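## Task

Remove the printed block from the lowest drawer of the short, slim file cabinet with three drawers and set it inside the tote so that no part sticks out past the tote's walls. At the finish, all drawers in the room must be completely closed, the tote must stand upright, and each cabinet must remain roughly where it started. The robot must not topple or be left leaning, or the task fails. Anything that stays in place only because the robot is holding it does not count.

## Robot and tools

Robot: a LeKiwi, which is a small three-omni-wheel base carrying one arm with five joints and a gripper. The shoulder sits 0.07 m ahead of the base centre and 0.21 m above the floor, and the hand reaches up to 0.44 m from the shoulder. Loose objects may occasionally get nudged by something outside the robot.

Frames: the base frame has its origin on the floor at the wheel centre, with x forward, y left and z up. hand_pose is reported in this frame and marks the fixed jaw's tip, where the moving jaw closes. When all arm joints are at zero, the hand's z axis faces forward, its x axis faces the robot's right, and its y axis faces down. The moving jaw opens toward the hand's negative y. The odometry frame is the base frame as it was at the start of the scene. base_odometry is computed from wheel turns, so wheel slip is counted as motion. Heading is positive to the left and runs from -3.142 to 3.142.

Tool execute_actions: the argument "actions" is a list holding exactly one action, or no action at all. An empty list only returns the state and images. "cameras" chooses which images come back, from cam_front, cam_wrist or "all". If it is missing, null or ["all"], both are returned; [] returns none. An action may contain "base", "joints" or both, and these motions start together.
- "base" takes exactly one relative command, measured from where the base last reported itself. {"translate_m": d} drives straight, forward positive, d from -1 to 1 m. {"sideways_m": d} slides sideways, left positive, -1 to 1 m. {"rotate_rad": d} turns in place, left positive, -3.2 to 3.2 rad. The base moves at about 0.20 m/s and turns at about 1.0 rad/s.
- "joints" is a single object mapping joint names to absolute angle targets in radians. Valid ranges, with the tolerance for done: shoulder_pan_rad -1.919 to 1.919 (±0.02; 0 faces straight ahead, positive swings to the robot's right). shoulder_lift_rad -1.745 to 1.745 (±0.1; 0 is the upper arm roughly vertical, positive tilts it forward). elbow_flex_rad -1.69 to 1.58 (±0.07; 0 is a level forearm when the lift is 0, positive drops the hand). wrist_flex_rad -1.658 to 1.658 (±0.03; 0 keeps the hand in line with the forearm, positive tips the jaws downward). wrist_roll_rad -2.743 to 2.841 (±0.02; positive is counter-clockwise as seen from the forearm). gripper_rad 0 to 1.919 (±0.02; 0 means closed). Joint top speeds range from 1.3 to 2.2 rad/s. A single action lasts at most 15 s.
If a call contains an unknown key or a value out of range, it is rejected and nothing moves. A joint or the base that the action leaves out may keep pushing toward its earlier target, and the status fields will not show this. Example: {"base": {"translate_m": 0.3}, "joints": {"gripper_rad": 1.0}}.

Tool wait: {"seconds": 0 to 10}. It sends no new command and returns the same content as an empty action. Tool zoom_image: {"camera": cam_front or cam_wrist, "region": [x0, y0, x1, y1]}, given in pixels of that camera's most recent full image, measured from the top-left corner, and no larger than 504 by 504. Tool finished_scene: {"scene": 1 or 2}. It closes the scene for good, after the robot has held its final command, and reports whether the goal was met. The goal must already be met and must stay that way. If a reply contains no tool call, every remaining scene ends.

Result lines: base_status and joint_status report how each commanded motion ended. "done" means the target was reached; for the base it only means the wheels turned the commanded amount, slip included. "off_target" means the motion settled short of its target and may still be pushing. After "time_out" the old target is dropped and the part holds where it stopped. The robot never reports contact_stop, and it keeps pushing after it hits something. "joint command not followed", usually with a "cause:" line, means a safety check held back the arm targets; the gripper target still runs. Joints that remain held back show "not_followed" and may be retried on later actions. When this happens, send fresh targets for all five arm joints. on_its_own lists motion that the call did not command. A "pictures" line names the images in the order they appear. "Motor temperatures" lists one value per arm joint, in the same order as joint_positions. Joint readings can be off by up to 2 degrees each, which puts hand_pose up to about 26 mm off.

Weak joints: if a joint or the gripper is blocked for a total of 2 s with its target about 0.3 rad or more past its reading, it quietly drops to 20% force. To restore full force, command a target 0.1 rad from the reading, away from the obstruction; for the gripper this means opening, so whatever it holds is released.

Gripping: jaw-tip spacing is 0.04 m at 0.5, 0.08 m at 1.0, and 0.11 m when fully open. Close to just under the object's width and avoid closing to 0. After closing, "off_target" means the jaws stopped on something and "done" means they may be empty. Once the jaws have stopped on the object, command 0.2 rad below the reading to hold it firmly.

Heat: keeping a load heats the motors, and this continues while you think. A MOTOR HOT line appears from 55 °C. At 70 °C an OVER-TEMPERATURE FAULT stops the arm, and joints at the limit go limp until they cool; status shows "limit_stop_at_motor_heat", and the target should be sent again afterwards. Some heat carries over into the next scene.

Balance: the robot tips forward easily. At rest it can hold 0.15 kg with hand x = 0.25 m, but only 0.03 kg at 0.43 m. With shoulder_lift_rad at 1 or above, it holds 0.04 kg at 0.25 m and nothing at 0.3 m or beyond. Pulling on furniture, pressing down, or lifting under a shelf can tip it over. Carry loads with the hand tucked close, and avoid large arm swings.

Timing: the simulation keeps running while you think, with the last command held. A reply that reports a stop skips any later execute_actions, wait and finished_scene calls in the same reply. Less robot motion time is better.

Cameras: cam_front is 644x476 (K fx=fy=337.728, cx 321.191, cy 236.161), located at about [0.117, 0.002, 0.059] in the base frame. cam_wrist is 476x644 (fx=fy=373.869, cx 240.06, cy 321.077) and is mounted on the arm, so its pose depends on the joint readings and carries larger error. Calibration error is roughly 0.5% in focal length, 1.5 px in the principal point, and 0.5° and 2.5 mm in pose.

Avoid: dropping the block, slamming drawers, shoving the cabinets, knocking the tote over, and hard hits or pushes.

Each tool is called after "Emit:" as name(argument=value, ...), one argument or row to a line, values as JSON.

## Session

Emit:
execute_actions(
  actions=[],
)

Scene clock: 0.00 s.
Motor temperatures (°C, as the motors report them): [23 28 27 24 24]
base_odometry: x=+0.000 y=+0.000 heading=+0.000 (m, m, rad; odometry frame)
base_status: not commanded
joint_positions: shoulder_pan_rad=-0.174 shoulder_lift_rad=-1.496 elbow_flex_rad=-0.199 wrist_flex_rad=+1.363 wrist_roll_rad=-1.518 gripper_rad=+1.920
joint_status: not commanded
hand_pose: x=+0.1152 y=+0.0163 z=+0.4306 quat_wxyz=(+0.811, -0.051, +0.578, +0.069) (m; base frame)
pictures: cam_front, cam_wrist
Images, in order (width x height): cam_front 644x476, cam_wrist 476x644.

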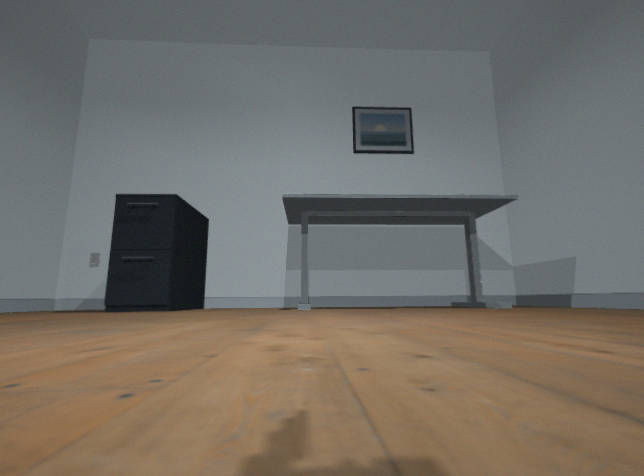

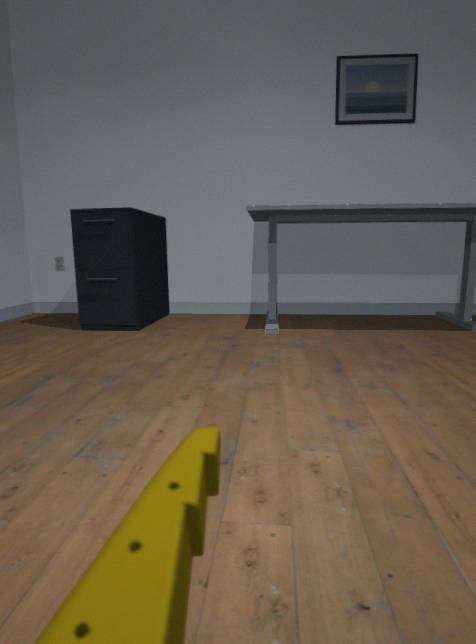

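Look around.

Emit:
execute_actions(
  actions=[
    {"base":{"rotate_rad":2.0}},
  ],
  cameras=["cam_front"],
)

Emit:
execute_actions(
  actions=[
    {"base":{"rotate_rad":2.0}},
  ],
  cameras=["cam_front"],
)

Scene clock: 3.03 s.
Motor temperatures (°C, as the motors report them): [23 28 27 24 24]
base_odometry: x=+0.000 y=+0.000 heading=+1.996 (m, m, rad; odometry frame)
base_status: done
joint_positions: shoulder_pan_rad=-0.174 shoulder_lift_rad=-1.496 elbow_flex_rad=-0.199 wrist_flex_rad=+1.363 wrist_roll_rad=-1.518 gripper_rad=+1.920
joint_status: not commanded
hand_pose: x=+0.1152 y=+0.0163 z=+0.4306 quat_wxyz=(+0.811, -0.051, +0.578, +0.069) (m; base frame)
pictures: cam_front
Images, in order (width x height): cam_front 644x476.

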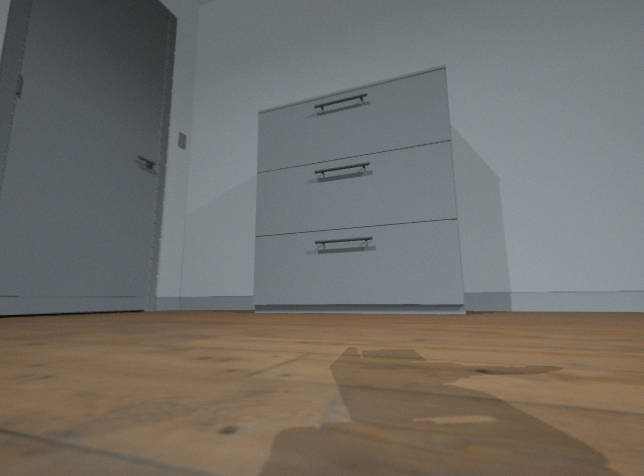

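Scene clock: 6.00 s.
Motor temperatures (°C, as the motors report them): [23 28 27 24 24]
base_odometry: x=+0.000 y=+0.000 heading=-2.290 (m, m, rad; odometry frame)
base_status: done
joint_positions: shoulder_pan_rad=-0.174 shoulder_lift_rad=-1.496 elbow_flex_rad=-0.199 wrist_flex_rad=+1.363 wrist_roll_rad=-1.518 gripper_rad=+1.920
joint_status: not commanded
hand_pose: x=+0.1152 y=+0.0163 z=+0.4306 quat_wxyz=(+0.811, -0.051, +0.578, +0.069) (m; base frame)
pictures: cam_front
Images, in order (width x height): cam_front 644x476.

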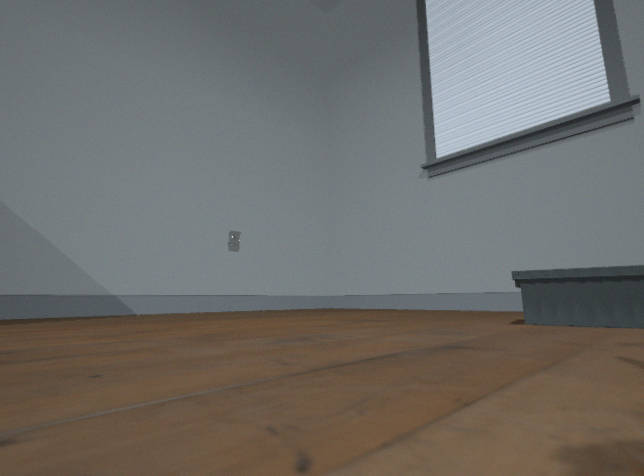

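Emit:
execute_actions(
  actions=[
    {"base":{"rotate_rad":2.29}},
  ],
  cameras=[],
)

Emit:
execute_actions(
  actions=[
    {"base":{"sideways_m":1.0}},
  ],
  cameras=[],
)

Emit:
execute_actions(
  actions=[
    {"base":{"translate_m":1.0}},
  ],
  cameras=["cam_front"],
)

Scene clock: 9.40 s.
Motor temperatures (°C, as the motors report them): [23 28 27 24 24]
base_odometry: x=+0.000 y=+0.000 heading=-0.004 (m, m, rad; odometry frame)
base_status: done
joint_positions: shoulder_pan_rad=-0.174 shoulder_lift_rad=-1.496 elbow_flex_rad=-0.199 wrist_flex_rad=+1.363 wrist_roll_rad=-1.518 gripper_rad=+1.920
joint_status: not commanded
hand_pose: x=+0.1152 y=+0.0163 z=+0.4306 quat_wxyz=(+0.811, -0.051, +0.578, +0.069) (m; base frame)
pictures: none
No camera images: the call's "cameras" was empty. Leave "cameras" out to get every camera's image.

Scene clock: 15.37 s.
Motor temperatures (°C, as the motors report them): [23 28 27 24 24]
base_odometry: x=+0.006 y=+0.999 heading=-0.006 (m, m, rad; odometry frame)
base_status: done
joint_positions: shoulder_pan_rad=-0.174 shoulder_lift_rad=-1.496 elbow_flex_rad=-0.199 wrist_flex_rad=+1.363 wrist_roll_rad=-1.518 gripper_rad=+1.920
joint_status: not commanded
hand_pose: x=+0.1152 y=+0.0163 z=+0.4306 quat_wxyz=(+0.811, -0.051, +0.578, +0.069) (m; base frame)
pictures: none
No camera images: the call's "cameras" was empty. Leave "cameras" out to get every camera's image.

Scene clock: 21.33 s.
Motor temperatures (°C, as the motors report them): [23 28 27 24 24]
base_odometry: x=+1.006 y=+0.993 heading=-0.006 (m, m, rad; odometry frame)
base_status: done
joint_positions: shoulder_pan_rad=-0.174 shoulder_lift_rad=-1.496 elbow_flex_rad=-0.199 wrist_flex_rad=+1.363 wrist_roll_rad=-1.518 gripper_rad=+1.920
joint_status: not commanded
hand_pose: x=+0.1152 y=+0.0163 z=+0.4306 quat_wxyz=(+0.811, -0.051, +0.578, +0.069) (m; base frame)
pictures: cam_front
Images, in order (width x height): cam_front 644x476.

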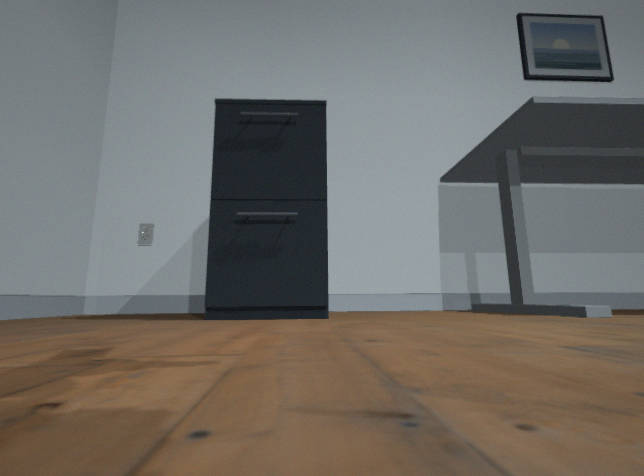

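Emit:
execute_actions(
  actions=[
    {"base":{"rotate_rad":-1.6}},
  ],
  cameras=["cam_front"],
)

Emit:
execute_actions(
  actions=[
    {"base":{"rotate_rad":-1.2}},
  ],
  cameras=["cam_front"],
)

Scene clock: 24.00 s.
Motor temperatures (°C, as the motors report them): [23 28 27 24 24]
base_odometry: x=+1.006 y=+0.993 heading=-1.602 (m, m, rad; odometry frame)
base_status: done
joint_positions: shoulder_pan_rad=-0.174 shoulder_lift_rad=-1.496 elbow_flex_rad=-0.199 wrist_flex_rad=+1.363 wrist_roll_rad=-1.518 gripper_rad=+1.920
joint_status: not commanded
hand_pose: x=+0.1152 y=+0.0163 z=+0.4306 quat_wxyz=(+0.811, -0.051, +0.578, +0.069) (m; base frame)
pictures: cam_front
Images, in order (width x height): cam_front 644x476.

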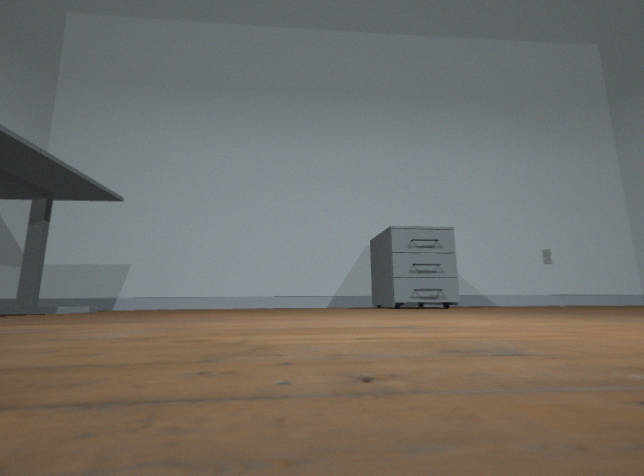

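Scene clock: 26.17 s.
Motor temperatures (°C, as the motors report them): [23 28 27 24 24]
base_odometry: x=+1.006 y=+0.993 heading=-2.799 (m, m, rad; odometry frame)
base_status: done
joint_positions: shoulder_pan_rad=-0.174 shoulder_lift_rad=-1.496 elbow_flex_rad=-0.199 wrist_flex_rad=+1.363 wrist_roll_rad=-1.518 gripper_rad=+1.920
joint_status: not commanded
hand_pose: x=+0.1152 y=+0.0163 z=+0.4306 quat_wxyz=(+0.811, -0.051, +0.578, +0.069) (m; base frame)
pictures: cam_front
Images, in order (width x height): cam_front 644x476.

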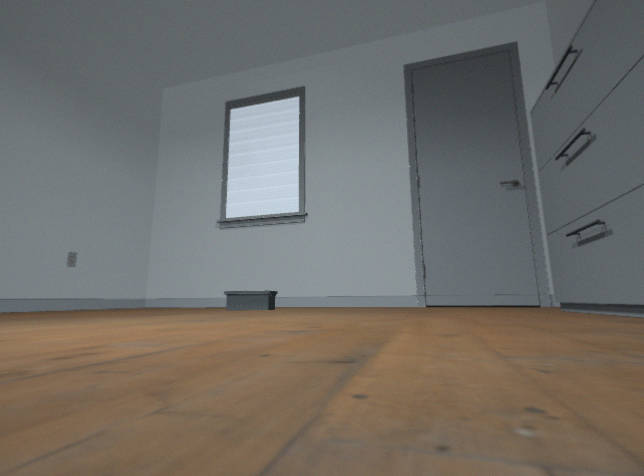

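Cabinet roughly 2.5 m ahead, 0.75 right of heading -1.6.

Emit:
execute_actions(
  actions=[
    {"base":{"rotate_rad":1.23}},
  ],
  cameras=[],
)

Emit:
execute_actions(
  actions=[
    {"base":{"sideways_m":-0.75}},
  ],
  cameras=[],
)

Emit:
execute_actions(
  actions=[
    {"base":{"translate_m":1.0}},
  ],
  cameras=[],
)

Emit:
execute_actions(
  actions=[
    {"base":{"translate_m":0.5}},
  ],
  cameras=["cam_front"],
)

Scene clock: 28.47 s.
Motor temperatures (°C, as the motors report them): [23 28 27 24 24]
base_odometry: x=+1.006 y=+0.993 heading=-1.572 (m, m, rad; odometry frame)
base_status: done
joint_positions: shoulder_pan_rad=-0.174 shoulder_lift_rad=-1.496 elbow_flex_rad=-0.199 wrist_flex_rad=+1.363 wrist_roll_rad=-1.518 gripper_rad=+1.920
joint_status: not commanded
hand_pose: x=+0.1152 y=+0.0163 z=+0.4306 quat_wxyz=(+0.811, -0.051, +0.578, +0.069) (m; base frame)
pictures: none
No camera images: the call's "cameras" was empty. Leave "cameras" out to get every camera's image.

Scene clock: 33.20 s.
Motor temperatures (°C, as the motors report them): [23 28 27 24 24]
base_odometry: x=+0.256 y=+0.993 heading=-1.571 (m, m, rad; odometry frame)
base_status: done
joint_positions: shoulder_pan_rad=-0.174 shoulder_lift_rad=-1.496 elbow_flex_rad=-0.199 wrist_flex_rad=+1.363 wrist_roll_rad=-1.518 gripper_rad=+1.920
joint_status: not commanded
hand_pose: x=+0.1152 y=+0.0163 z=+0.4306 quat_wxyz=(+0.811, -0.051, +0.578, +0.069) (m; base frame)
pictures: none
No camera images: the call's "cameras" was empty. Leave "cameras" out to get every camera's image.

Scene clock: 39.17 s.
Motor temperatures (°C, as the motors report them): [23 28 27 24 24]
base_odometry: x=+0.257 y=-0.007 heading=-1.570 (m, m, rad; odometry frame)
base_status: done
joint_positions: shoulder_pan_rad=-0.174 shoulder_lift_rad=-1.496 elbow_flex_rad=-0.199 wrist_flex_rad=+1.363 wrist_roll_rad=-1.518 gripper_rad=+1.920
joint_status: not commanded
hand_pose: x=+0.1152 y=+0.0163 z=+0.4306 quat_wxyz=(+0.811, -0.051, +0.578, +0.069) (m; base frame)
pictures: none
No camera images: the call's "cameras" was empty. Leave "cameras" out to get every camera's image.

Scene clock: 42.63 s.
Motor temperatures (°C, as the motors report them): [23 28 27 24 24]
base_odometry: x=+0.257 y=-0.506 heading=-1.571 (m, m, rad; odometry frame)
base_status: done
joint_positions: shoulder_pan_rad=-0.174 shoulder_lift_rad=-1.496 elbow_flex_rad=-0.199 wrist_flex_rad=+1.363 wrist_roll_rad=-1.518 gripper_rad=+1.920
joint_status: not commanded
hand_pose: x=+0.1152 y=+0.0163 z=+0.4306 quat_wxyz=(+0.811, -0.051, +0.578, +0.069) (m; base frame)
pictures: cam_front
Images, in order (width x height): cam_front 644x476.

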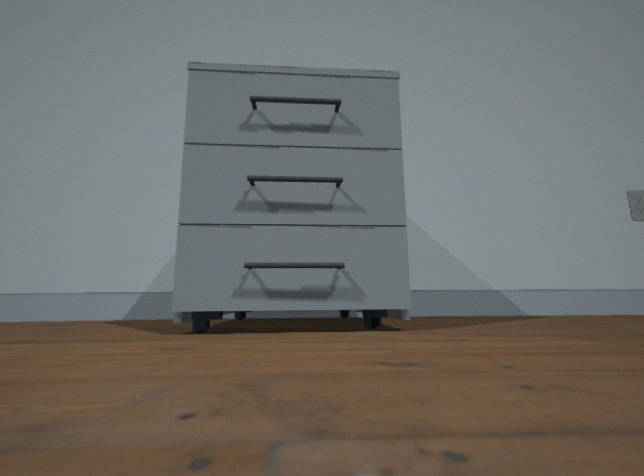

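Emit:
execute_actions(
  actions=[
    {"base":{"sideways_m":0.04},"joints":{"shoulder_pan_rad":0,"shoulder_lift_rad":0.5,"elbow_flex_rad":0.9,"wrist_flex_rad":-1.4,"wrist_roll_rad":0,"gripper_rad":1.0}},
  ],
)

Scene clock: 45.17 s.
Motor temperatures (°C, as the motors report them): [23 28 27 24 24]
base_odometry: x=+0.296 y=-0.506 heading=-1.572 (m, m, rad; odometry frame)
base_status: done
joint_positions: shoulder_pan_rad=-0.008 shoulder_lift_rad=+0.505 elbow_flex_rad=+0.904 wrist_flex_rad=-1.383 wrist_roll_rad=-0.010 gripper_rad=+1.008
joint_status: all done
hand_pose: x=+0.3635 y=+0.0024 z=+0.1496 quat_wxyz=(+0.510, -0.493, +0.519, -0.477) (m; base frame)
pictures: cam_front, cam_wrist
camera_calibration (this result's frames):
cam_wrist: T_world_to_cam=[[0.0308023, -0.0814789, 0.996199, -0.163374], [-0.516802, -0.854407, -0.0539023, 0.219831], [0.855551, -0.513177, -0.0684261, -0.228264], [0, 0, 0, 1]] pos_world=[0.313933, 0.0573733, 0.158983]
Images, in order (width x height): cam_front 644x476, cam_wrist 476x644.

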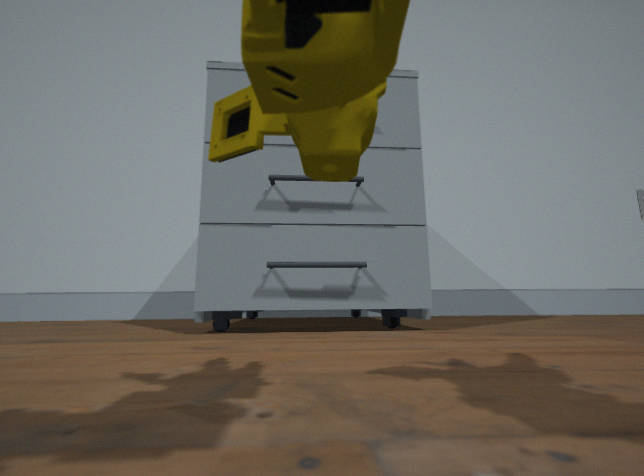

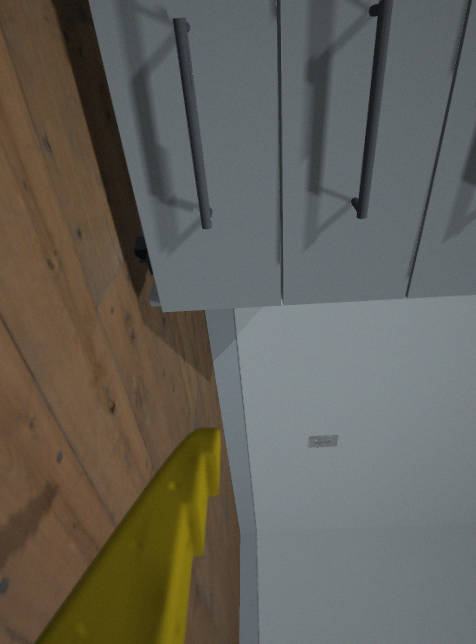

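Lower fixed jaw to ~0.10, then drive in.

Emit:
execute_actions(
  actions=[
    {"base":{"translate_m":0.25},"joints":{"shoulder_lift_rad":0.7,"wrist_flex_rad":-1.6}},
  ],
)

Scene clock: 47.47 s.
Motor temperatures (°C, as the motors report them): [23 28 27 24 24]
base_odometry: x=+0.296 y=-0.756 heading=-1.572 (m, m, rad; odometry frame)
base_status: done
joint_positions: shoulder_pan_rad=-0.006 shoulder_lift_rad=+0.707 elbow_flex_rad=+0.904 wrist_flex_rad=-1.582 wrist_roll_rad=-0.010 gripper_rad=+1.008
joint_status: all done
hand_pose: x=+0.3518 y=+0.0019 z=+0.1288 quat_wxyz=(+0.509, -0.494, +0.520, -0.476) (m; base frame)
pictures: cam_front, cam_wrist
camera_calibration (this result's frames):
cam_wrist: T_world_to_cam=[[0.0337333, -0.0815066, 0.996102, -0.143338], [-0.518275, -0.853614, -0.0522959, 0.212515], [0.854549, -0.51449, -0.071038, -0.219252], [0, 0, 0, 1]] pos_world=[0.302338, 0.0569201, 0.138318]
Images, in order (width x height): cam_front 644x476, cam_wrist 476x644.

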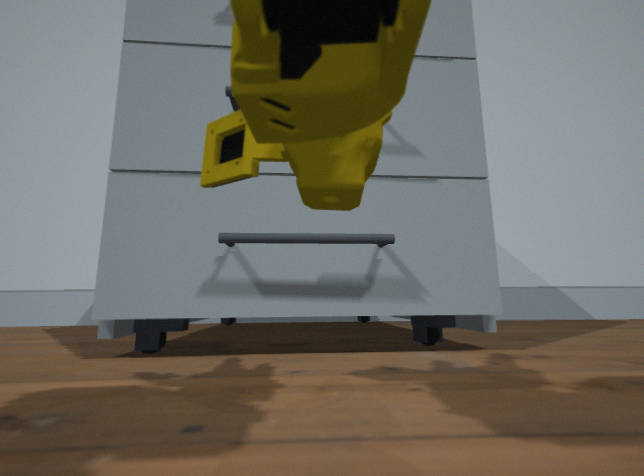

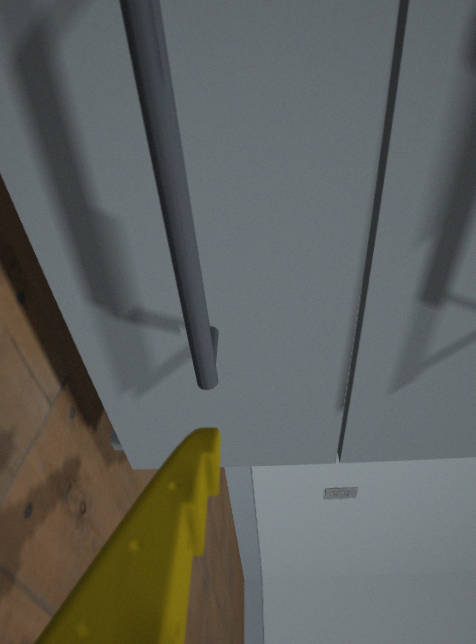

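Still too high; lower more.

Emit:
execute_actions(
  actions=[
    {"joints":{"shoulder_lift_rad":0.8,"elbow_flex_rad":1.1}},
  ],
)

Scene clock: 48.27 s.
Motor temperatures (°C, as the motors report them): [23 28 27 24 24]
base_odometry: x=+0.296 y=-0.756 heading=-1.572 (m, m, rad; odometry frame)
base_status: not commanded
joint_positions: shoulder_pan_rad=-0.006 shoulder_lift_rad=+0.805 elbow_flex_rad=+1.092 wrist_flex_rad=-1.582 wrist_roll_rad=-0.010 gripper_rad=+1.008
joint_status: all done
hand_pose: x=+0.3097 y=+0.0016 z=+0.0800 quat_wxyz=(+0.429, -0.557, +0.587, -0.401) (m; base frame)
pictures: cam_front, cam_wrist
camera_calibration (this result's frames):
cam_wrist: T_world_to_cam=[[0.314204, -0.0797215, 0.946002, -0.176165], [-0.511672, -0.853572, 0.098014, 0.17384], [0.799667, -0.514839, -0.308987, -0.150841], [0, 0, 0, 1]] pos_world=[0.264923, 0.056682, 0.103005]
Images, in order (width x height): cam_front 644x476, cam_wrist 476x644.

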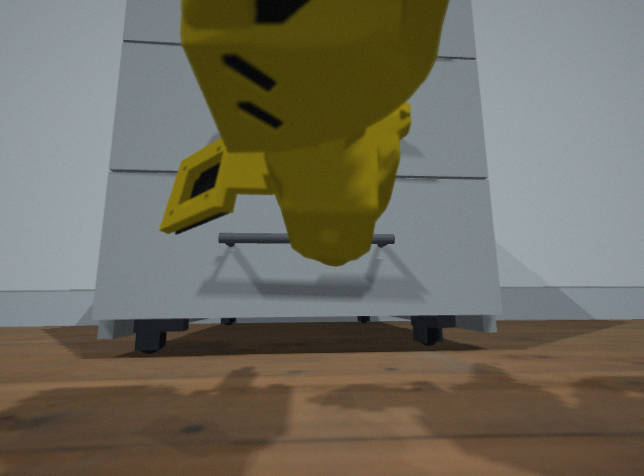

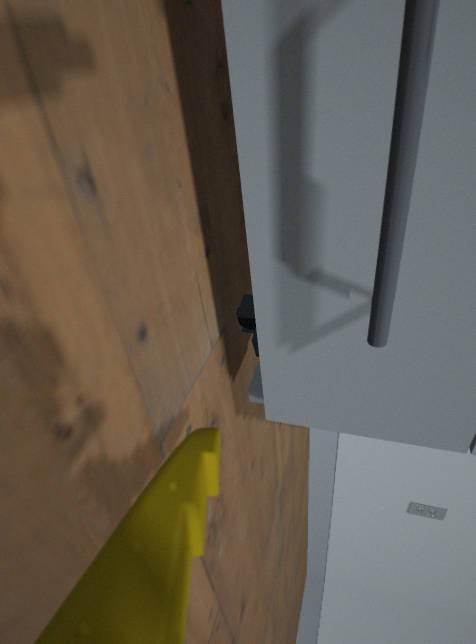

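Emit:
execute_actions(
  actions=[
    {"base":{"translate_m":0.1}},
  ],
  cameras=[],
)

Emit:
execute_actions(
  actions=[
    {"joints":{"gripper_rad":0.1}},
  ],
  cameras=[],
)

Emit:
execute_actions(
  actions=[
    {"base":{"translate_m":-0.3}},
  ],
)

Scene clock: 49.80 s.
Motor temperatures (°C, as the motors report them): [23 28 27 24 24]
base_odometry: x=+0.296 y=-0.855 heading=-1.572 (m, m, rad; odometry frame)
base_status: done
joint_positions: shoulder_pan_rad=-0.006 shoulder_lift_rad=+0.805 elbow_flex_rad=+1.094 wrist_flex_rad=-1.582 wrist_roll_rad=-0.010 gripper_rad=+1.008
joint_status: not commanded
hand_pose: x=+0.3094 y=+0.0016 z=+0.0798 quat_wxyz=(+0.428, -0.557, +0.588, -0.401) (m; base frame)
pictures: none
No camera images: the call's "cameras" was empty. Leave "cameras" out to get every camera's image.

Scene clock: 50.80 s.
Motor temperatures (°C, as the motors report them): [23 28 27 24 24]
base_odometry: x=+0.296 y=-0.855 heading=-1.572 (m, m, rad; odometry frame)
base_status: not commanded
joint_positions: shoulder_pan_rad=-0.006 shoulder_lift_rad=+0.805 elbow_flex_rad=+1.094 wrist_flex_rad=-1.582 wrist_roll_rad=-0.010 gripper_rad=+0.109
joint_status: all done
hand_pose: x=+0.3094 y=+0.0016 z=+0.0798 quat_wxyz=(+0.428, -0.557, +0.588, -0.401) (m; base frame)
pictures: none
No camera images: the call's "cameras" was empty. Leave "cameras" out to get every camera's image.

Scene clock: 53.27 s.
Motor temperatures (°C, as the motors report them): [23 28 27 24 24]
base_odometry: x=+0.296 y=-0.556 heading=-1.572 (m, m, rad; odometry frame)
base_status: done
joint_positions: shoulder_pan_rad=-0.006 shoulder_lift_rad=+0.805 elbow_flex_rad=+1.094 wrist_flex_rad=-1.582 wrist_roll_rad=-0.010 gripper_rad=+0.108
joint_status: not commanded
hand_pose: x=+0.3094 y=+0.0016 z=+0.0798 quat_wxyz=(+0.428, -0.557, +0.588, -0.401) (m; base frame)
pictures: cam_front, cam_wrist
camera_calibration (this result's frames):
cam_wrist: T_world_to_cam=[[0.315655, -0.0797123, 0.94552, -0.176323], [-0.511521, -0.853571, 0.0988071, 0.173599], [0.799192, -0.514842, -0.310208, -0.150421], [0, 0, 0, 1]] pos_world=[0.264672, 0.0566804, 0.102902]
Images, in order (width x height): cam_front 644x476, cam_wrist 476x644.

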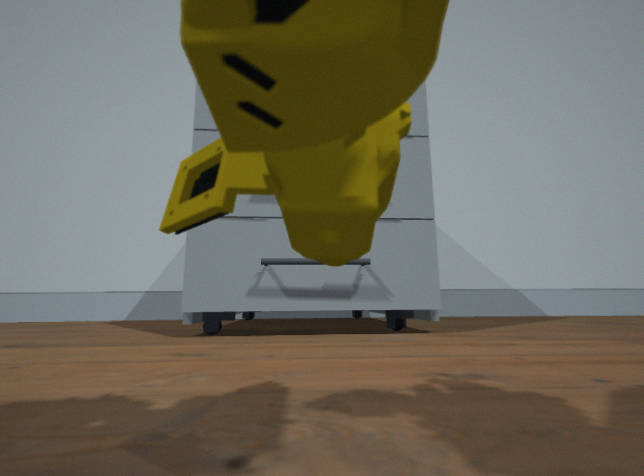

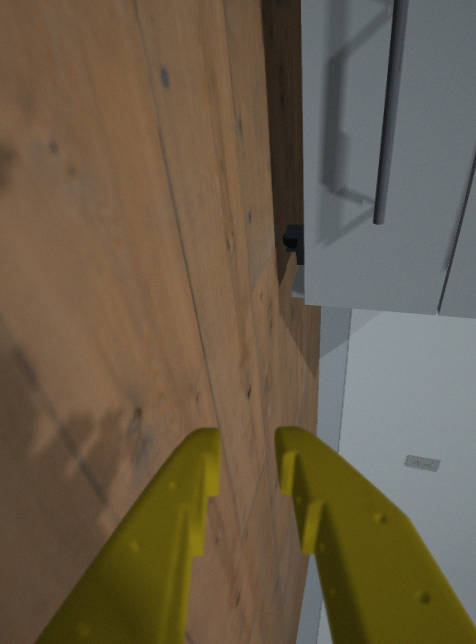

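Missed. Go further.

Emit:
execute_actions(
  actions=[
    {"base":{"translate_m":0.37},"joints":{"gripper_rad":1.0}},
  ],
  cameras=["cam_wrist"],
)

Scene clock: 56.17 s.
Motor temperatures (°C, as the motors report them): [23 28 27 24 24]
base_odometry: x=+0.296 y=-0.925 heading=-1.572 (m, m, rad; odometry frame)
base_status: done
joint_positions: shoulder_pan_rad=-0.006 shoulder_lift_rad=+0.810 elbow_flex_rad=+1.111 wrist_flex_rad=-1.593 wrist_roll_rad=-0.009 gripper_rad=+0.999
joint_status: all done
hand_pose: x=+0.3063 y=+0.0016 z=+0.0786 quat_wxyz=(+0.425, -0.560, +0.589, -0.398) (m; base frame)
pictures: cam_wrist
camera_calibration (this result's frames):
cam_wrist: T_world_to_cam=[[0.325819, -0.0781187, 0.942199, -0.177046], [-0.51001, -0.853663, 0.105587, 0.171094], [0.796073, -0.514933, -0.317981, -0.146745], [0, 0, 0, 1]] pos_world=[0.261765, 0.0566622, 0.102085]
Images, in order (width x height): cam_wrist 476x644.

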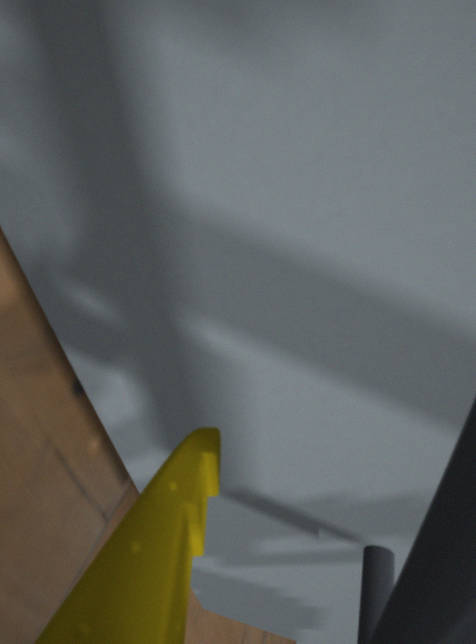

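Emit:
execute_actions(
  actions=[
    {"joints":{"gripper_rad":0.1}},
  ],
  cameras=[],
)

Emit:
execute_actions(
  actions=[
    {"base":{"translate_m":-0.3}},
  ],
)

Scene clock: 57.40 s.
Motor temperatures (°C, as the motors report them): [23 28 27 24 24]
base_odometry: x=+0.296 y=-0.925 heading=-1.572 (m, m, rad; odometry frame)
base_status: not commanded
joint_positions: shoulder_pan_rad=-0.003 shoulder_lift_rad=+0.776 elbow_flex_rad=+1.089 wrist_flex_rad=-1.619 wrist_roll_rad=-0.007 gripper_rad=+0.125
joint_status: gripper_rad off_target (ended at +0.125, target +0.100)
hand_pose: x=+0.3158 y=+0.0009 z=+0.0922 quat_wxyz=(+0.447, -0.543, +0.572, -0.422) (m; base frame)
pictures: none
No camera images: the call's "cameras" was empty. Leave "cameras" out to get every camera's image.

Scene clock: 59.87 s.
Motor temperatures (°C, as the motors report them): [23 28 27 24 24]
base_odometry: x=+0.296 y=-0.625 heading=-1.573 (m, m, rad; odometry frame)
base_status: done
joint_positions: shoulder_pan_rad=-0.002 shoulder_lift_rad=+0.773 elbow_flex_rad=+1.068 wrist_flex_rad=-1.619 wrist_roll_rad=-0.007 gripper_rad=+0.118
joint_status: not commanded
hand_pose: x=+0.3199 y=+0.0005 z=+0.0955 quat_wxyz=(+0.454, -0.537, +0.567, -0.429) (m; base frame)
pictures: cam_front, cam_wrist
camera_calibration (this result's frames):
cam_wrist: T_world_to_cam=[[0.224119, -0.0782667, 0.971414, -0.167746], [-0.521916, -0.851421, 0.0518149, 0.184263], [0.823027, -0.51861, -0.231669, -0.169629], [0, 0, 0, 1]] pos_world=[0.273374, 0.0557854, 0.114106]
Images, in order (width x height): cam_front 644x476, cam_wrist 476x644.

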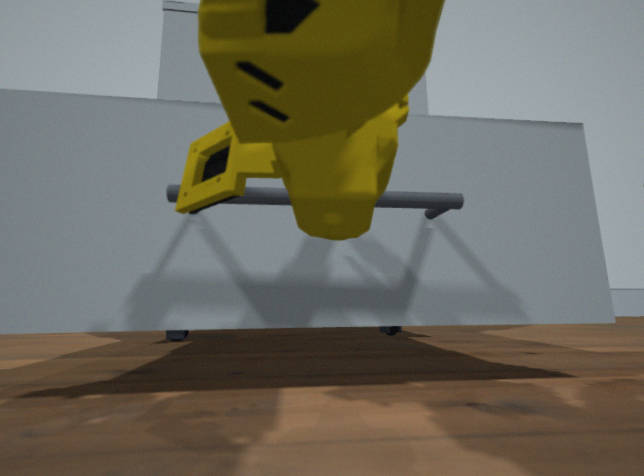

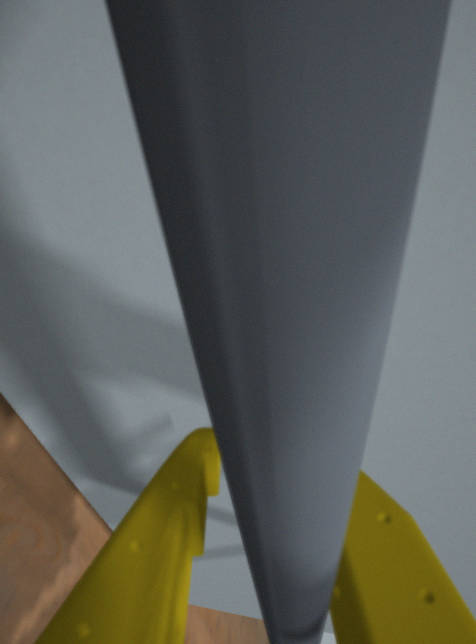

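Opened. Release, back off, look over.

Emit:
execute_actions(
  actions=[
    {"joints":{"gripper_rad":1.2}},
  ],
  cameras=[],
)

Emit:
execute_actions(
  actions=[
    {"base":{"translate_m":-0.1}},
  ],
  cameras=[],
)

Emit:
execute_actions(
  actions=[
    {"joints":{"shoulder_lift_rad":0.3,"elbow_flex_rad":-0.3,"wrist_flex_rad":1.2,"wrist_roll_rad":-1.52}},
  ],
  cameras=[],
)

Emit:
execute_actions(
  actions=[
    {"base":{"translate_m":0.15}},
  ],
  cameras=["cam_wrist"],
)

Scene clock: 61.07 s.
Motor temperatures (°C, as the motors report them): [23 28 27 24 24]
base_odometry: x=+0.296 y=-0.625 heading=-1.573 (m, m, rad; odometry frame)
base_status: not commanded
joint_positions: shoulder_pan_rad=-0.002 shoulder_lift_rad=+0.804 elbow_flex_rad=+1.094 wrist_flex_rad=-1.602 wrist_roll_rad=-0.007 gripper_rad=+1.191
joint_status: all done
hand_pose: x=+0.3107 y=+0.0005 z=+0.0831 quat_wxyz=(+0.433, -0.553, +0.583, -0.409) (m; base frame)
pictures: none
No camera images: the call's "cameras" was empty. Leave "cameras" out to get every camera's image.

Scene clock: 62.53 s.
Motor temperatures (°C, as the motors report them): [23 28 27 24 24]
base_odometry: x=+0.296 y=-0.526 heading=-1.573 (m, m, rad; odometry frame)
base_status: done
joint_positions: shoulder_pan_rad=-0.002 shoulder_lift_rad=+0.804 elbow_flex_rad=+1.094 wrist_flex_rad=-1.601 wrist_roll_rad=-0.007 gripper_rad=+1.192
joint_status: not commanded
hand_pose: x=+0.3107 y=+0.0005 z=+0.0829 quat_wxyz=(+0.433, -0.553, +0.584, -0.408) (m; base frame)
pictures: none
No camera images: the call's "cameras" was empty. Leave "cameras" out to get every camera's image.

Scene clock: 65.00 s.
Motor temperatures (°C, as the motors report them): [23 28 27 24 24]
base_odometry: x=+0.296 y=-0.526 heading=-1.573 (m, m, rad; odometry frame)
base_status: not commanded
joint_positions: shoulder_pan_rad=-0.002 shoulder_lift_rad=+0.353 elbow_flex_rad=-0.264 wrist_flex_rad=+1.192 wrist_roll_rad=-1.511 gripper_rad=+1.192
joint_status: all done
hand_pose: x=+0.3428 y=+0.0082 z=+0.1440 quat_wxyz=(+0.144, -0.007, +0.990, -0.001) (m; base frame)
pictures: none
No camera images: the call's "cameras" was empty. Leave "cameras" out to get every camera's image.

Scene clock: 66.73 s.
Motor temperatures (°C, as the motors report them): [23 28 27 24 24]
base_odometry: x=+0.296 y=-0.675 heading=-1.573 (m, m, rad; odometry frame)
base_status: done
joint_positions: shoulder_pan_rad=-0.002 shoulder_lift_rad=+0.350 elbow_flex_rad=-0.262 wrist_flex_rad=+1.212 wrist_roll_rad=-1.511 gripper_rad=+1.192
joint_status: not commanded
hand_pose: x=+0.3397 y=+0.0082 z=+0.1436 quat_wxyz=(+0.135, -0.007, +0.991, -0.001) (m; base frame)
pictures: cam_wrist
camera_calibration (this result's frames):
cam_wrist: T_world_to_cam=[[-0.00779587, -0.999941, -0.00762373, 0.00862465], [-0.961429, 0.00539896, 0.275001, 0.308898], [-0.274944, 0.00947355, -0.961414, 0.302705], [0, 0, 0, 1]] pos_world=[0.380277, 0.00408872, 0.206143]
Images, in order (width x height): cam_wrist 476x644.

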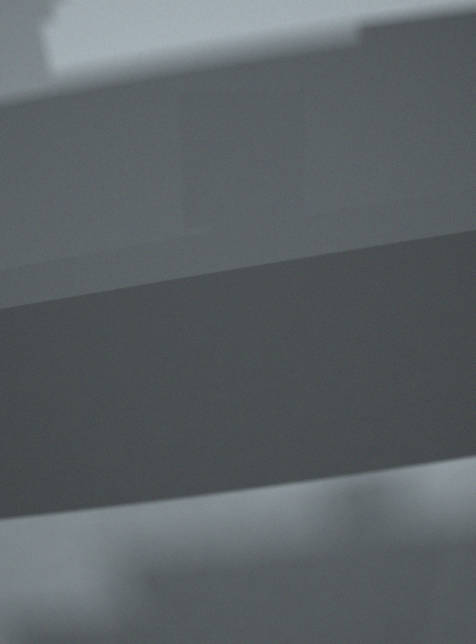

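Too low; raise.

Emit:
execute_actions(
  actions=[
    {"joints":{"shoulder_lift_rad":0.0,"elbow_flex_rad":-0.6,"wrist_flex_rad":1.65}},
  ],
  cameras=["cam_wrist"],
)

Scene clock: 67.83 s.
Motor temperatures (°C, as the motors report them): [23 28 27 24 24]
base_odometry: x=+0.296 y=-0.675 heading=-1.573 (m, m, rad; odometry frame)
base_status: not commanded
joint_positions: shoulder_pan_rad=-0.002 shoulder_lift_rad=+0.038 elbow_flex_rad=-0.566 wrist_flex_rad=+1.622 wrist_roll_rad=-1.511 gripper_rad=+1.192
joint_status: all done
joint sent to its limit — the command would take wrist_flex_rad past its upper limit, so that joint was sent only as far as its limit.
hand_pose: x=+0.3169 y=+0.0082 z=+0.2499 quat_wxyz=(+0.236, -0.006, +0.972, -0.001) (m; base frame)
pictures: cam_wrist
camera_calibration (this result's frames):
cam_wrist: T_world_to_cam=[[-0.00603859, -0.999937, -0.00941416, 0.00910734], [-0.997319, 0.0053357, 0.0729782, 0.319649], [-0.0729234, 0.00982961, -0.997289, 0.343515], [0, 0, 0, 1]] pos_world=[0.343897, 0.0040246, 0.319342]
Images, in order (width x height): cam_wrist 476x644.

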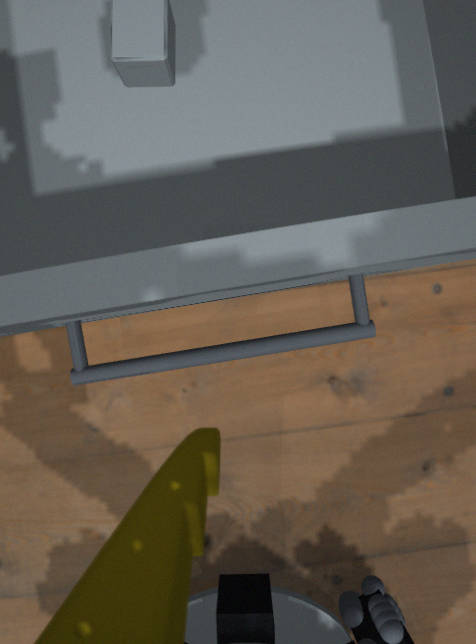

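Emit:
execute_actions(
  actions=[
    {"base":{"sideways_m":0.085}},
  ],
  cameras=[],
)

Emit:
execute_actions(
  actions=[
    {"base":{"translate_m":0.2}},
  ],
  cameras=["cam_wrist"],
)

Scene clock: 69.30 s.
Motor temperatures (°C, as the motors report them): [23 28 27 24 24]
base_odometry: x=+0.381 y=-0.676 heading=-1.575 (m, m, rad; odometry frame)
base_status: done
joint_positions: shoulder_pan_rad=-0.002 shoulder_lift_rad=+0.038 elbow_flex_rad=-0.566 wrist_flex_rad=+1.622 wrist_roll_rad=-1.511 gripper_rad=+1.192
joint_status: not commanded
hand_pose: x=+0.3169 y=+0.0082 z=+0.2499 quat_wxyz=(+0.236, -0.006, +0.972, -0.001) (m; base frame)
pictures: none
No camera images: the call's "cameras" was empty. Leave "cameras" out to get every camera's image.

Scene clock: 71.27 s.
Motor temperatures (°C, as the motors report them): [23 28 27 24 24]
base_odometry: x=+0.380 y=-0.875 heading=-1.574 (m, m, rad; odometry frame)
base_status: done
joint_positions: shoulder_pan_rad=-0.002 shoulder_lift_rad=+0.022 elbow_flex_rad=-0.567 wrist_flex_rad=+1.628 wrist_roll_rad=-1.511 gripper_rad=+1.192
joint_status: not commanded
hand_pose: x=+0.3154 y=+0.0082 z=+0.2534 quat_wxyz=(+0.242, -0.006, +0.970, -0.001) (m; base frame)
pictures: cam_wrist
camera_calibration (this result's frames):
cam_wrist: T_world_to_cam=[[-0.00592247, -0.999937, -0.00950918, 0.00911635], [-0.99814, 0.00533426, 0.0607342, 0.321268], [-0.0606797, 0.00985119, -0.998109, 0.343267], [0, 0, 0, 1]] pos_world=[0.341553, 0.00402047, 0.323192]
Images, in order (width x height): cam_wrist 476x644.

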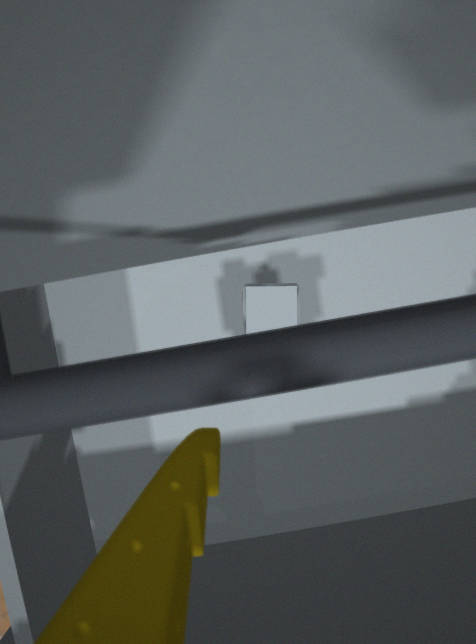

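Emit:
execute_actions(
  actions=[
    {"joints":{"shoulder_lift_rad":0.55,"elbow_flex_rad":-0.25,"wrist_flex_rad":1.25}},
  ],
  cameras=["cam_wrist"],
)

Scene clock: 72.33 s.
Motor temperatures (°C, as the motors report them): [23 28 27 24 24]
base_odometry: x=+0.380 y=-0.875 heading=-1.575 (m, m, rad; odometry frame)
base_status: not commanded
joint_positions: shoulder_pan_rad=+0.001 shoulder_lift_rad=+0.413 elbow_flex_rad=-0.365 wrist_flex_rad=+1.228 wrist_roll_rad=-1.517 gripper_rad=+1.192
joint_status: shoulder_lift_rad off_target (ended at +0.414, target +0.550); elbow_flex_rad off_target (ended at -0.365, target -0.250); the others done
hand_pose: x=+0.3496 y=+0.0074 z=+0.1459 quat_wxyz=(+0.147, -0.002, +0.989, +0.000) (m; base frame)
pictures: cam_wrist
camera_calibration (this result's frames):
cam_wrist: T_world_to_cam=[[-0.0165434, -0.999817, -0.00964062, 0.0112229], [-0.967803, 0.0135902, 0.251342, 0.323457], [-0.251164, 0.0134883, -0.96785, 0.300172], [0, 0, 0, 1]] pos_world=[0.388621, 0.00277624, 0.209332]
Images, in order (width x height): cam_wrist 476x644.

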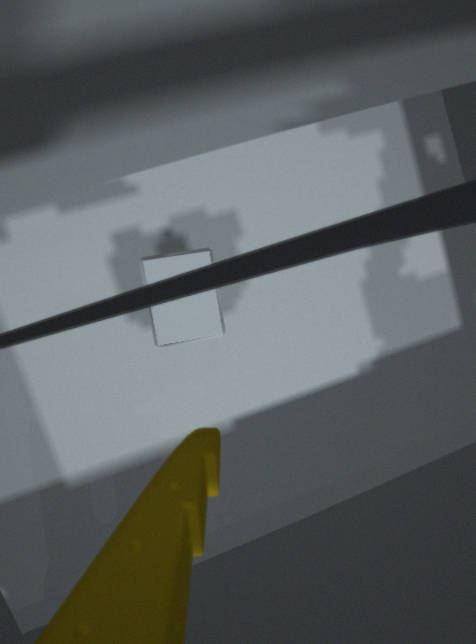

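Emit:
execute_actions(
  actions=[
    {"base":{"translate_m":-0.2},"joints":{"shoulder_lift_rad":0.0,"elbow_flex_rad":-0.6,"wrist_flex_rad":1.6}},
  ],
  cameras=[],
)

Emit:
execute_actions(
  actions=[
    {"base":{"translate_m":-0.1},"joints":{"shoulder_lift_rad":0.8,"elbow_flex_rad":1.1,"wrist_flex_rad":-1.6,"wrist_roll_rad":0}},
  ],
  cameras=[],
)

Emit:
execute_actions(
  actions=[
    {"base":{"translate_m":0.05}},
  ],
  cameras=[],
)

Emit:
execute_actions(
  actions=[
    {"joints":{"gripper_rad":0.1}},
  ],
  cameras=[],
)

Emit:
execute_actions(
  actions=[
    {"base":{"translate_m":-0.12}},
  ],
  cameras=["cam_front"],
)

Scene clock: 74.43 s.
Motor temperatures (°C, as the motors report them): [23 28 27 24 24]
base_odometry: x=+0.381 y=-0.676 heading=-1.575 (m, m, rad; odometry frame)
base_status: done
joint_positions: shoulder_pan_rad=+0.000 shoulder_lift_rad=+0.038 elbow_flex_rad=-0.570 wrist_flex_rad=+1.594 wrist_roll_rad=-1.517 gripper_rad=+1.192
joint_status: all done
hand_pose: x=+0.3212 y=+0.0078 z=+0.2529 quat_wxyz=(+0.251, -0.003, +0.968, -0.001) (m; base frame)
pictures: none
No camera images: the call's "cameras" was empty. Leave "cameras" out to get every camera's image.

Scene clock: 77.13 s.
Motor temperatures (°C, as the motors report them): [23 28 27 24 24]
base_odometry: x=+0.381 y=-0.576 heading=-1.575 (m, m, rad; odometry frame)
base_status: done
joint_positions: shoulder_pan_rad=+0.000 shoulder_lift_rad=+0.802 elbow_flex_rad=+1.109 wrist_flex_rad=-1.582 wrist_roll_rad=-0.009 gripper_rad=+1.195
joint_status: all done
hand_pose: x=+0.3070 y=+0.0001 z=+0.0788 quat_wxyz=(+0.423, -0.558, +0.591, -0.399) (m; base frame)
pictures: none
No camera images: the call's "cameras" was empty. Leave "cameras" out to get every camera's image.

Scene clock: 78.27 s.
Motor temperatures (°C, as the motors report them): [23 28 27 24 24]
base_odometry: x=+0.381 y=-0.625 heading=-1.575 (m, m, rad; odometry frame)
base_status: done
joint_positions: shoulder_pan_rad=+0.000 shoulder_lift_rad=+0.802 elbow_flex_rad=+1.109 wrist_flex_rad=-1.582 wrist_roll_rad=-0.009 gripper_rad=+1.195
joint_status: not commanded
hand_pose: x=+0.3070 y=+0.0001 z=+0.0788 quat_wxyz=(+0.423, -0.558, +0.591, -0.399) (m; base frame)
pictures: none
No camera images: the call's "cameras" was empty. Leave "cameras" out to get every camera's image.

Scene clock: 79.37 s.
Motor temperatures (°C, as the motors report them): [23 28 27 24 24]
base_odometry: x=+0.381 y=-0.625 heading=-1.575 (m, m, rad; odometry frame)
base_status: not commanded
joint_positions: shoulder_pan_rad=+0.000 shoulder_lift_rad=+0.802 elbow_flex_rad=+1.109 wrist_flex_rad=-1.582 wrist_roll_rad=-0.009 gripper_rad=+0.109
joint_status: all done
hand_pose: x=+0.3070 y=+0.0001 z=+0.0788 quat_wxyz=(+0.423, -0.558, +0.591, -0.399) (m; base frame)
pictures: none
No camera images: the call's "cameras" was empty. Leave "cameras" out to get every camera's image.

Scene clock: 80.93 s.
Motor temperatures (°C, as the motors report them): [23 28 27 24 24]
base_odometry: x=+0.381 y=-0.506 heading=-1.575 (m, m, rad; odometry frame)
base_status: done
joint_positions: shoulder_pan_rad=+0.000 shoulder_lift_rad=+0.802 elbow_flex_rad=+1.109 wrist_flex_rad=-1.582 wrist_roll_rad=-0.009 gripper_rad=+0.108
joint_status: not commanded
hand_pose: x=+0.3070 y=+0.0001 z=+0.0788 quat_wxyz=(+0.423, -0.558, +0.591, -0.399) (m; base frame)
pictures: cam_front
Images, in order (width x height): cam_front 644x476.

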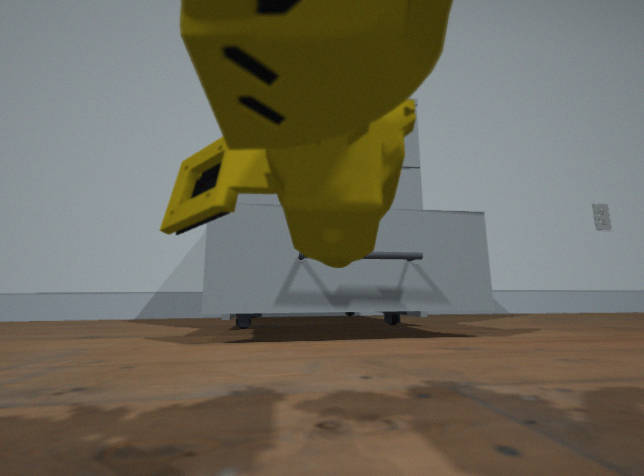

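Emit:
execute_actions(
  actions=[
    {"base":{"rotate_rad":-0.08},"joints":{"gripper_rad":1.0}},
  ],
  cameras=[],
)

Emit:
execute_actions(
  actions=[
    {"base":{"translate_m":0.26}},
  ],
  cameras=[],
)

Emit:
execute_actions(
  actions=[
    {"joints":{"gripper_rad":0.1}},
  ],
  cameras=[],
)

Emit:
execute_actions(
  actions=[
    {"base":{"translate_m":-0.25}},
  ],
  cameras=["cam_front"],
)

Scene clock: 82.03 s.
Motor temperatures (°C, as the motors report them): [23 28 27 24 24]
base_odometry: x=+0.381 y=-0.506 heading=-1.651 (m, m, rad; odometry frame)
base_status: done
joint_positions: shoulder_pan_rad=+0.000 shoulder_lift_rad=+0.802 elbow_flex_rad=+1.109 wrist_flex_rad=-1.582 wrist_roll_rad=-0.009 gripper_rad=+0.991
joint_status: all done
hand_pose: x=+0.3070 y=+0.0001 z=+0.0788 quat_wxyz=(+0.423, -0.558, +0.591, -0.399) (m; base frame)
pictures: none
No camera images: the call's "cameras" was empty. Leave "cameras" out to get every camera's image.

Scene clock: 84.30 s.
Motor temperatures (°C, as the motors report them): [23 28 27 24 24]
base_odometry: x=+0.360 y=-0.764 heading=-1.651 (m, m, rad; odometry frame)
base_status: done
joint_positions: shoulder_pan_rad=+0.000 shoulder_lift_rad=+0.802 elbow_flex_rad=+1.109 wrist_flex_rad=-1.582 wrist_roll_rad=-0.009 gripper_rad=+0.992
joint_status: not commanded
hand_pose: x=+0.3070 y=+0.0001 z=+0.0788 quat_wxyz=(+0.423, -0.558, +0.591, -0.399) (m; base frame)
pictures: none
No camera images: the call's "cameras" was empty. Leave "cameras" out to get every camera's image.

Scene clock: 85.40 s.
Motor temperatures (°C, as the motors report them): [23 28 27 24 24]
base_odometry: x=+0.360 y=-0.764 heading=-1.651 (m, m, rad; odometry frame)
base_status: not commanded
joint_positions: shoulder_pan_rad=+0.000 shoulder_lift_rad=+0.765 elbow_flex_rad=+1.082 wrist_flex_rad=-1.625 wrist_roll_rad=-0.007 gripper_rad=+0.131
joint_status: gripper_rad off_target (ended at +0.131, target +0.100)
hand_pose: x=+0.3186 y=+0.0001 z=+0.0964 quat_wxyz=(+0.454, -0.537, +0.567, -0.429) (m; base frame)
pictures: none
No camera images: the call's "cameras" was empty. Leave "cameras" out to get every camera's image.

Scene clock: 87.63 s.
Motor temperatures (°C, as the motors report them): [23 28 27 24 24]
base_odometry: x=+0.380 y=-0.516 heading=-1.651 (m, m, rad; odometry frame)
base_status: done
joint_positions: shoulder_pan_rad=+0.000 shoulder_lift_rad=+0.804 elbow_flex_rad=+1.094 wrist_flex_rad=-1.602 wrist_roll_rad=-0.007 gripper_rad=+0.108
joint_status: not commanded
on_its_own: gripper_rad moved -0.023 to your old target +0.100
hand_pose: x=+0.3107 y=+0.0001 z=+0.0831 quat_wxyz=(+0.433, -0.552, +0.584, -0.409) (m; base frame)
pictures: cam_front
Images, in order (width x height): cam_front 644x476.

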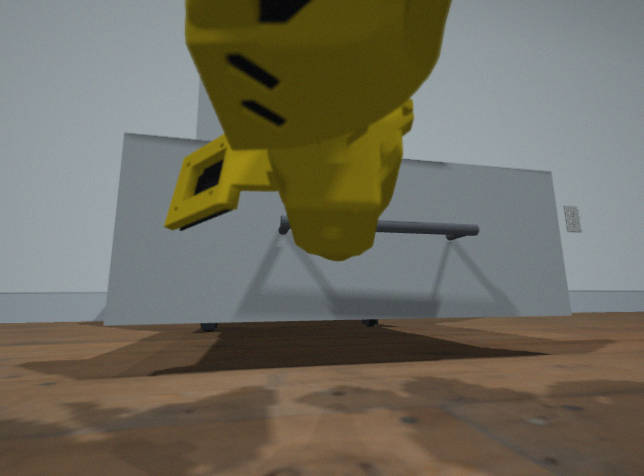

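Emit:
execute_actions(
  actions=[
    {"joints":{"shoulder_lift_rad":0.0,"elbow_flex_rad":-0.6,"wrist_flex_rad":1.6,"wrist_roll_rad":-1.52,"gripper_rad":1.2}},
  ],
  cameras=[],
)

Emit:
execute_actions(
  actions=[
    {"base":{"translate_m":0.18}},
  ],
  cameras=["cam_wrist"],
)

Scene clock: 90.47 s.
Motor temperatures (°C, as the motors report them): [23 28 27 24 24]
base_odometry: x=+0.380 y=-0.516 heading=-1.651 (m, m, rad; odometry frame)
base_status: not commanded
joint_positions: shoulder_pan_rad=+0.000 shoulder_lift_rad=+0.037 elbow_flex_rad=-0.566 wrist_flex_rad=+1.596 wrist_roll_rad=-1.511 gripper_rad=+1.192
joint_status: all done
hand_pose: x=+0.3206 y=+0.0078 z=+0.2522 quat_wxyz=(+0.249, -0.006, +0.968, -0.001) (m; base frame)
pictures: none
No camera images: the call's "cameras" was empty. Leave "cameras" out to get every camera's image.

Scene clock: 92.33 s.
Motor temperatures (°C, as the motors report them): [23 28 27 24 24]
base_odometry: x=+0.366 y=-0.695 heading=-1.651 (m, m, rad; odometry frame)
base_status: done
joint_positions: shoulder_pan_rad=+0.000 shoulder_lift_rad=+0.037 elbow_flex_rad=-0.567 wrist_flex_rad=+1.596 wrist_roll_rad=-1.511 gripper_rad=+1.192
joint_status: not commanded
hand_pose: x=+0.3207 y=+0.0078 z=+0.2525 quat_wxyz=(+0.250, -0.006, +0.968, -0.001) (m; base frame)
pictures: cam_wrist
camera_calibration (this result's frames):
cam_wrist: T_world_to_cam=[[-0.00729481, -0.999927, -0.0096375, 0.00923104], [-0.999013, 0.00686518, 0.0438841, 0.331077], [-0.0438148, 0.00994811, -0.99899, 0.337474], [0, 0, 0, 1]] pos_world=[0.345604, 0.00360023, 0.322693]
Images, in order (width x height): cam_wrist 476x644.

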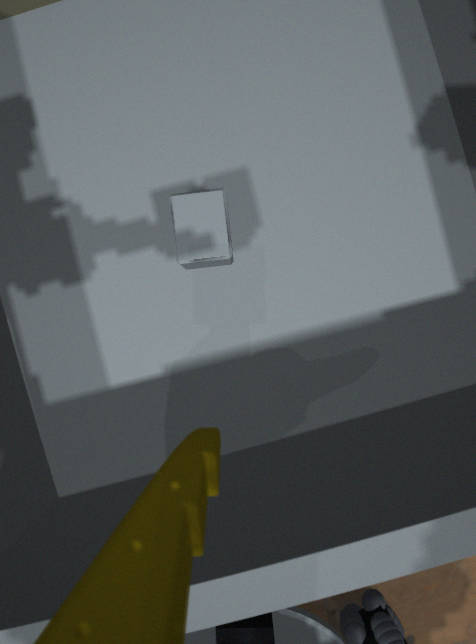

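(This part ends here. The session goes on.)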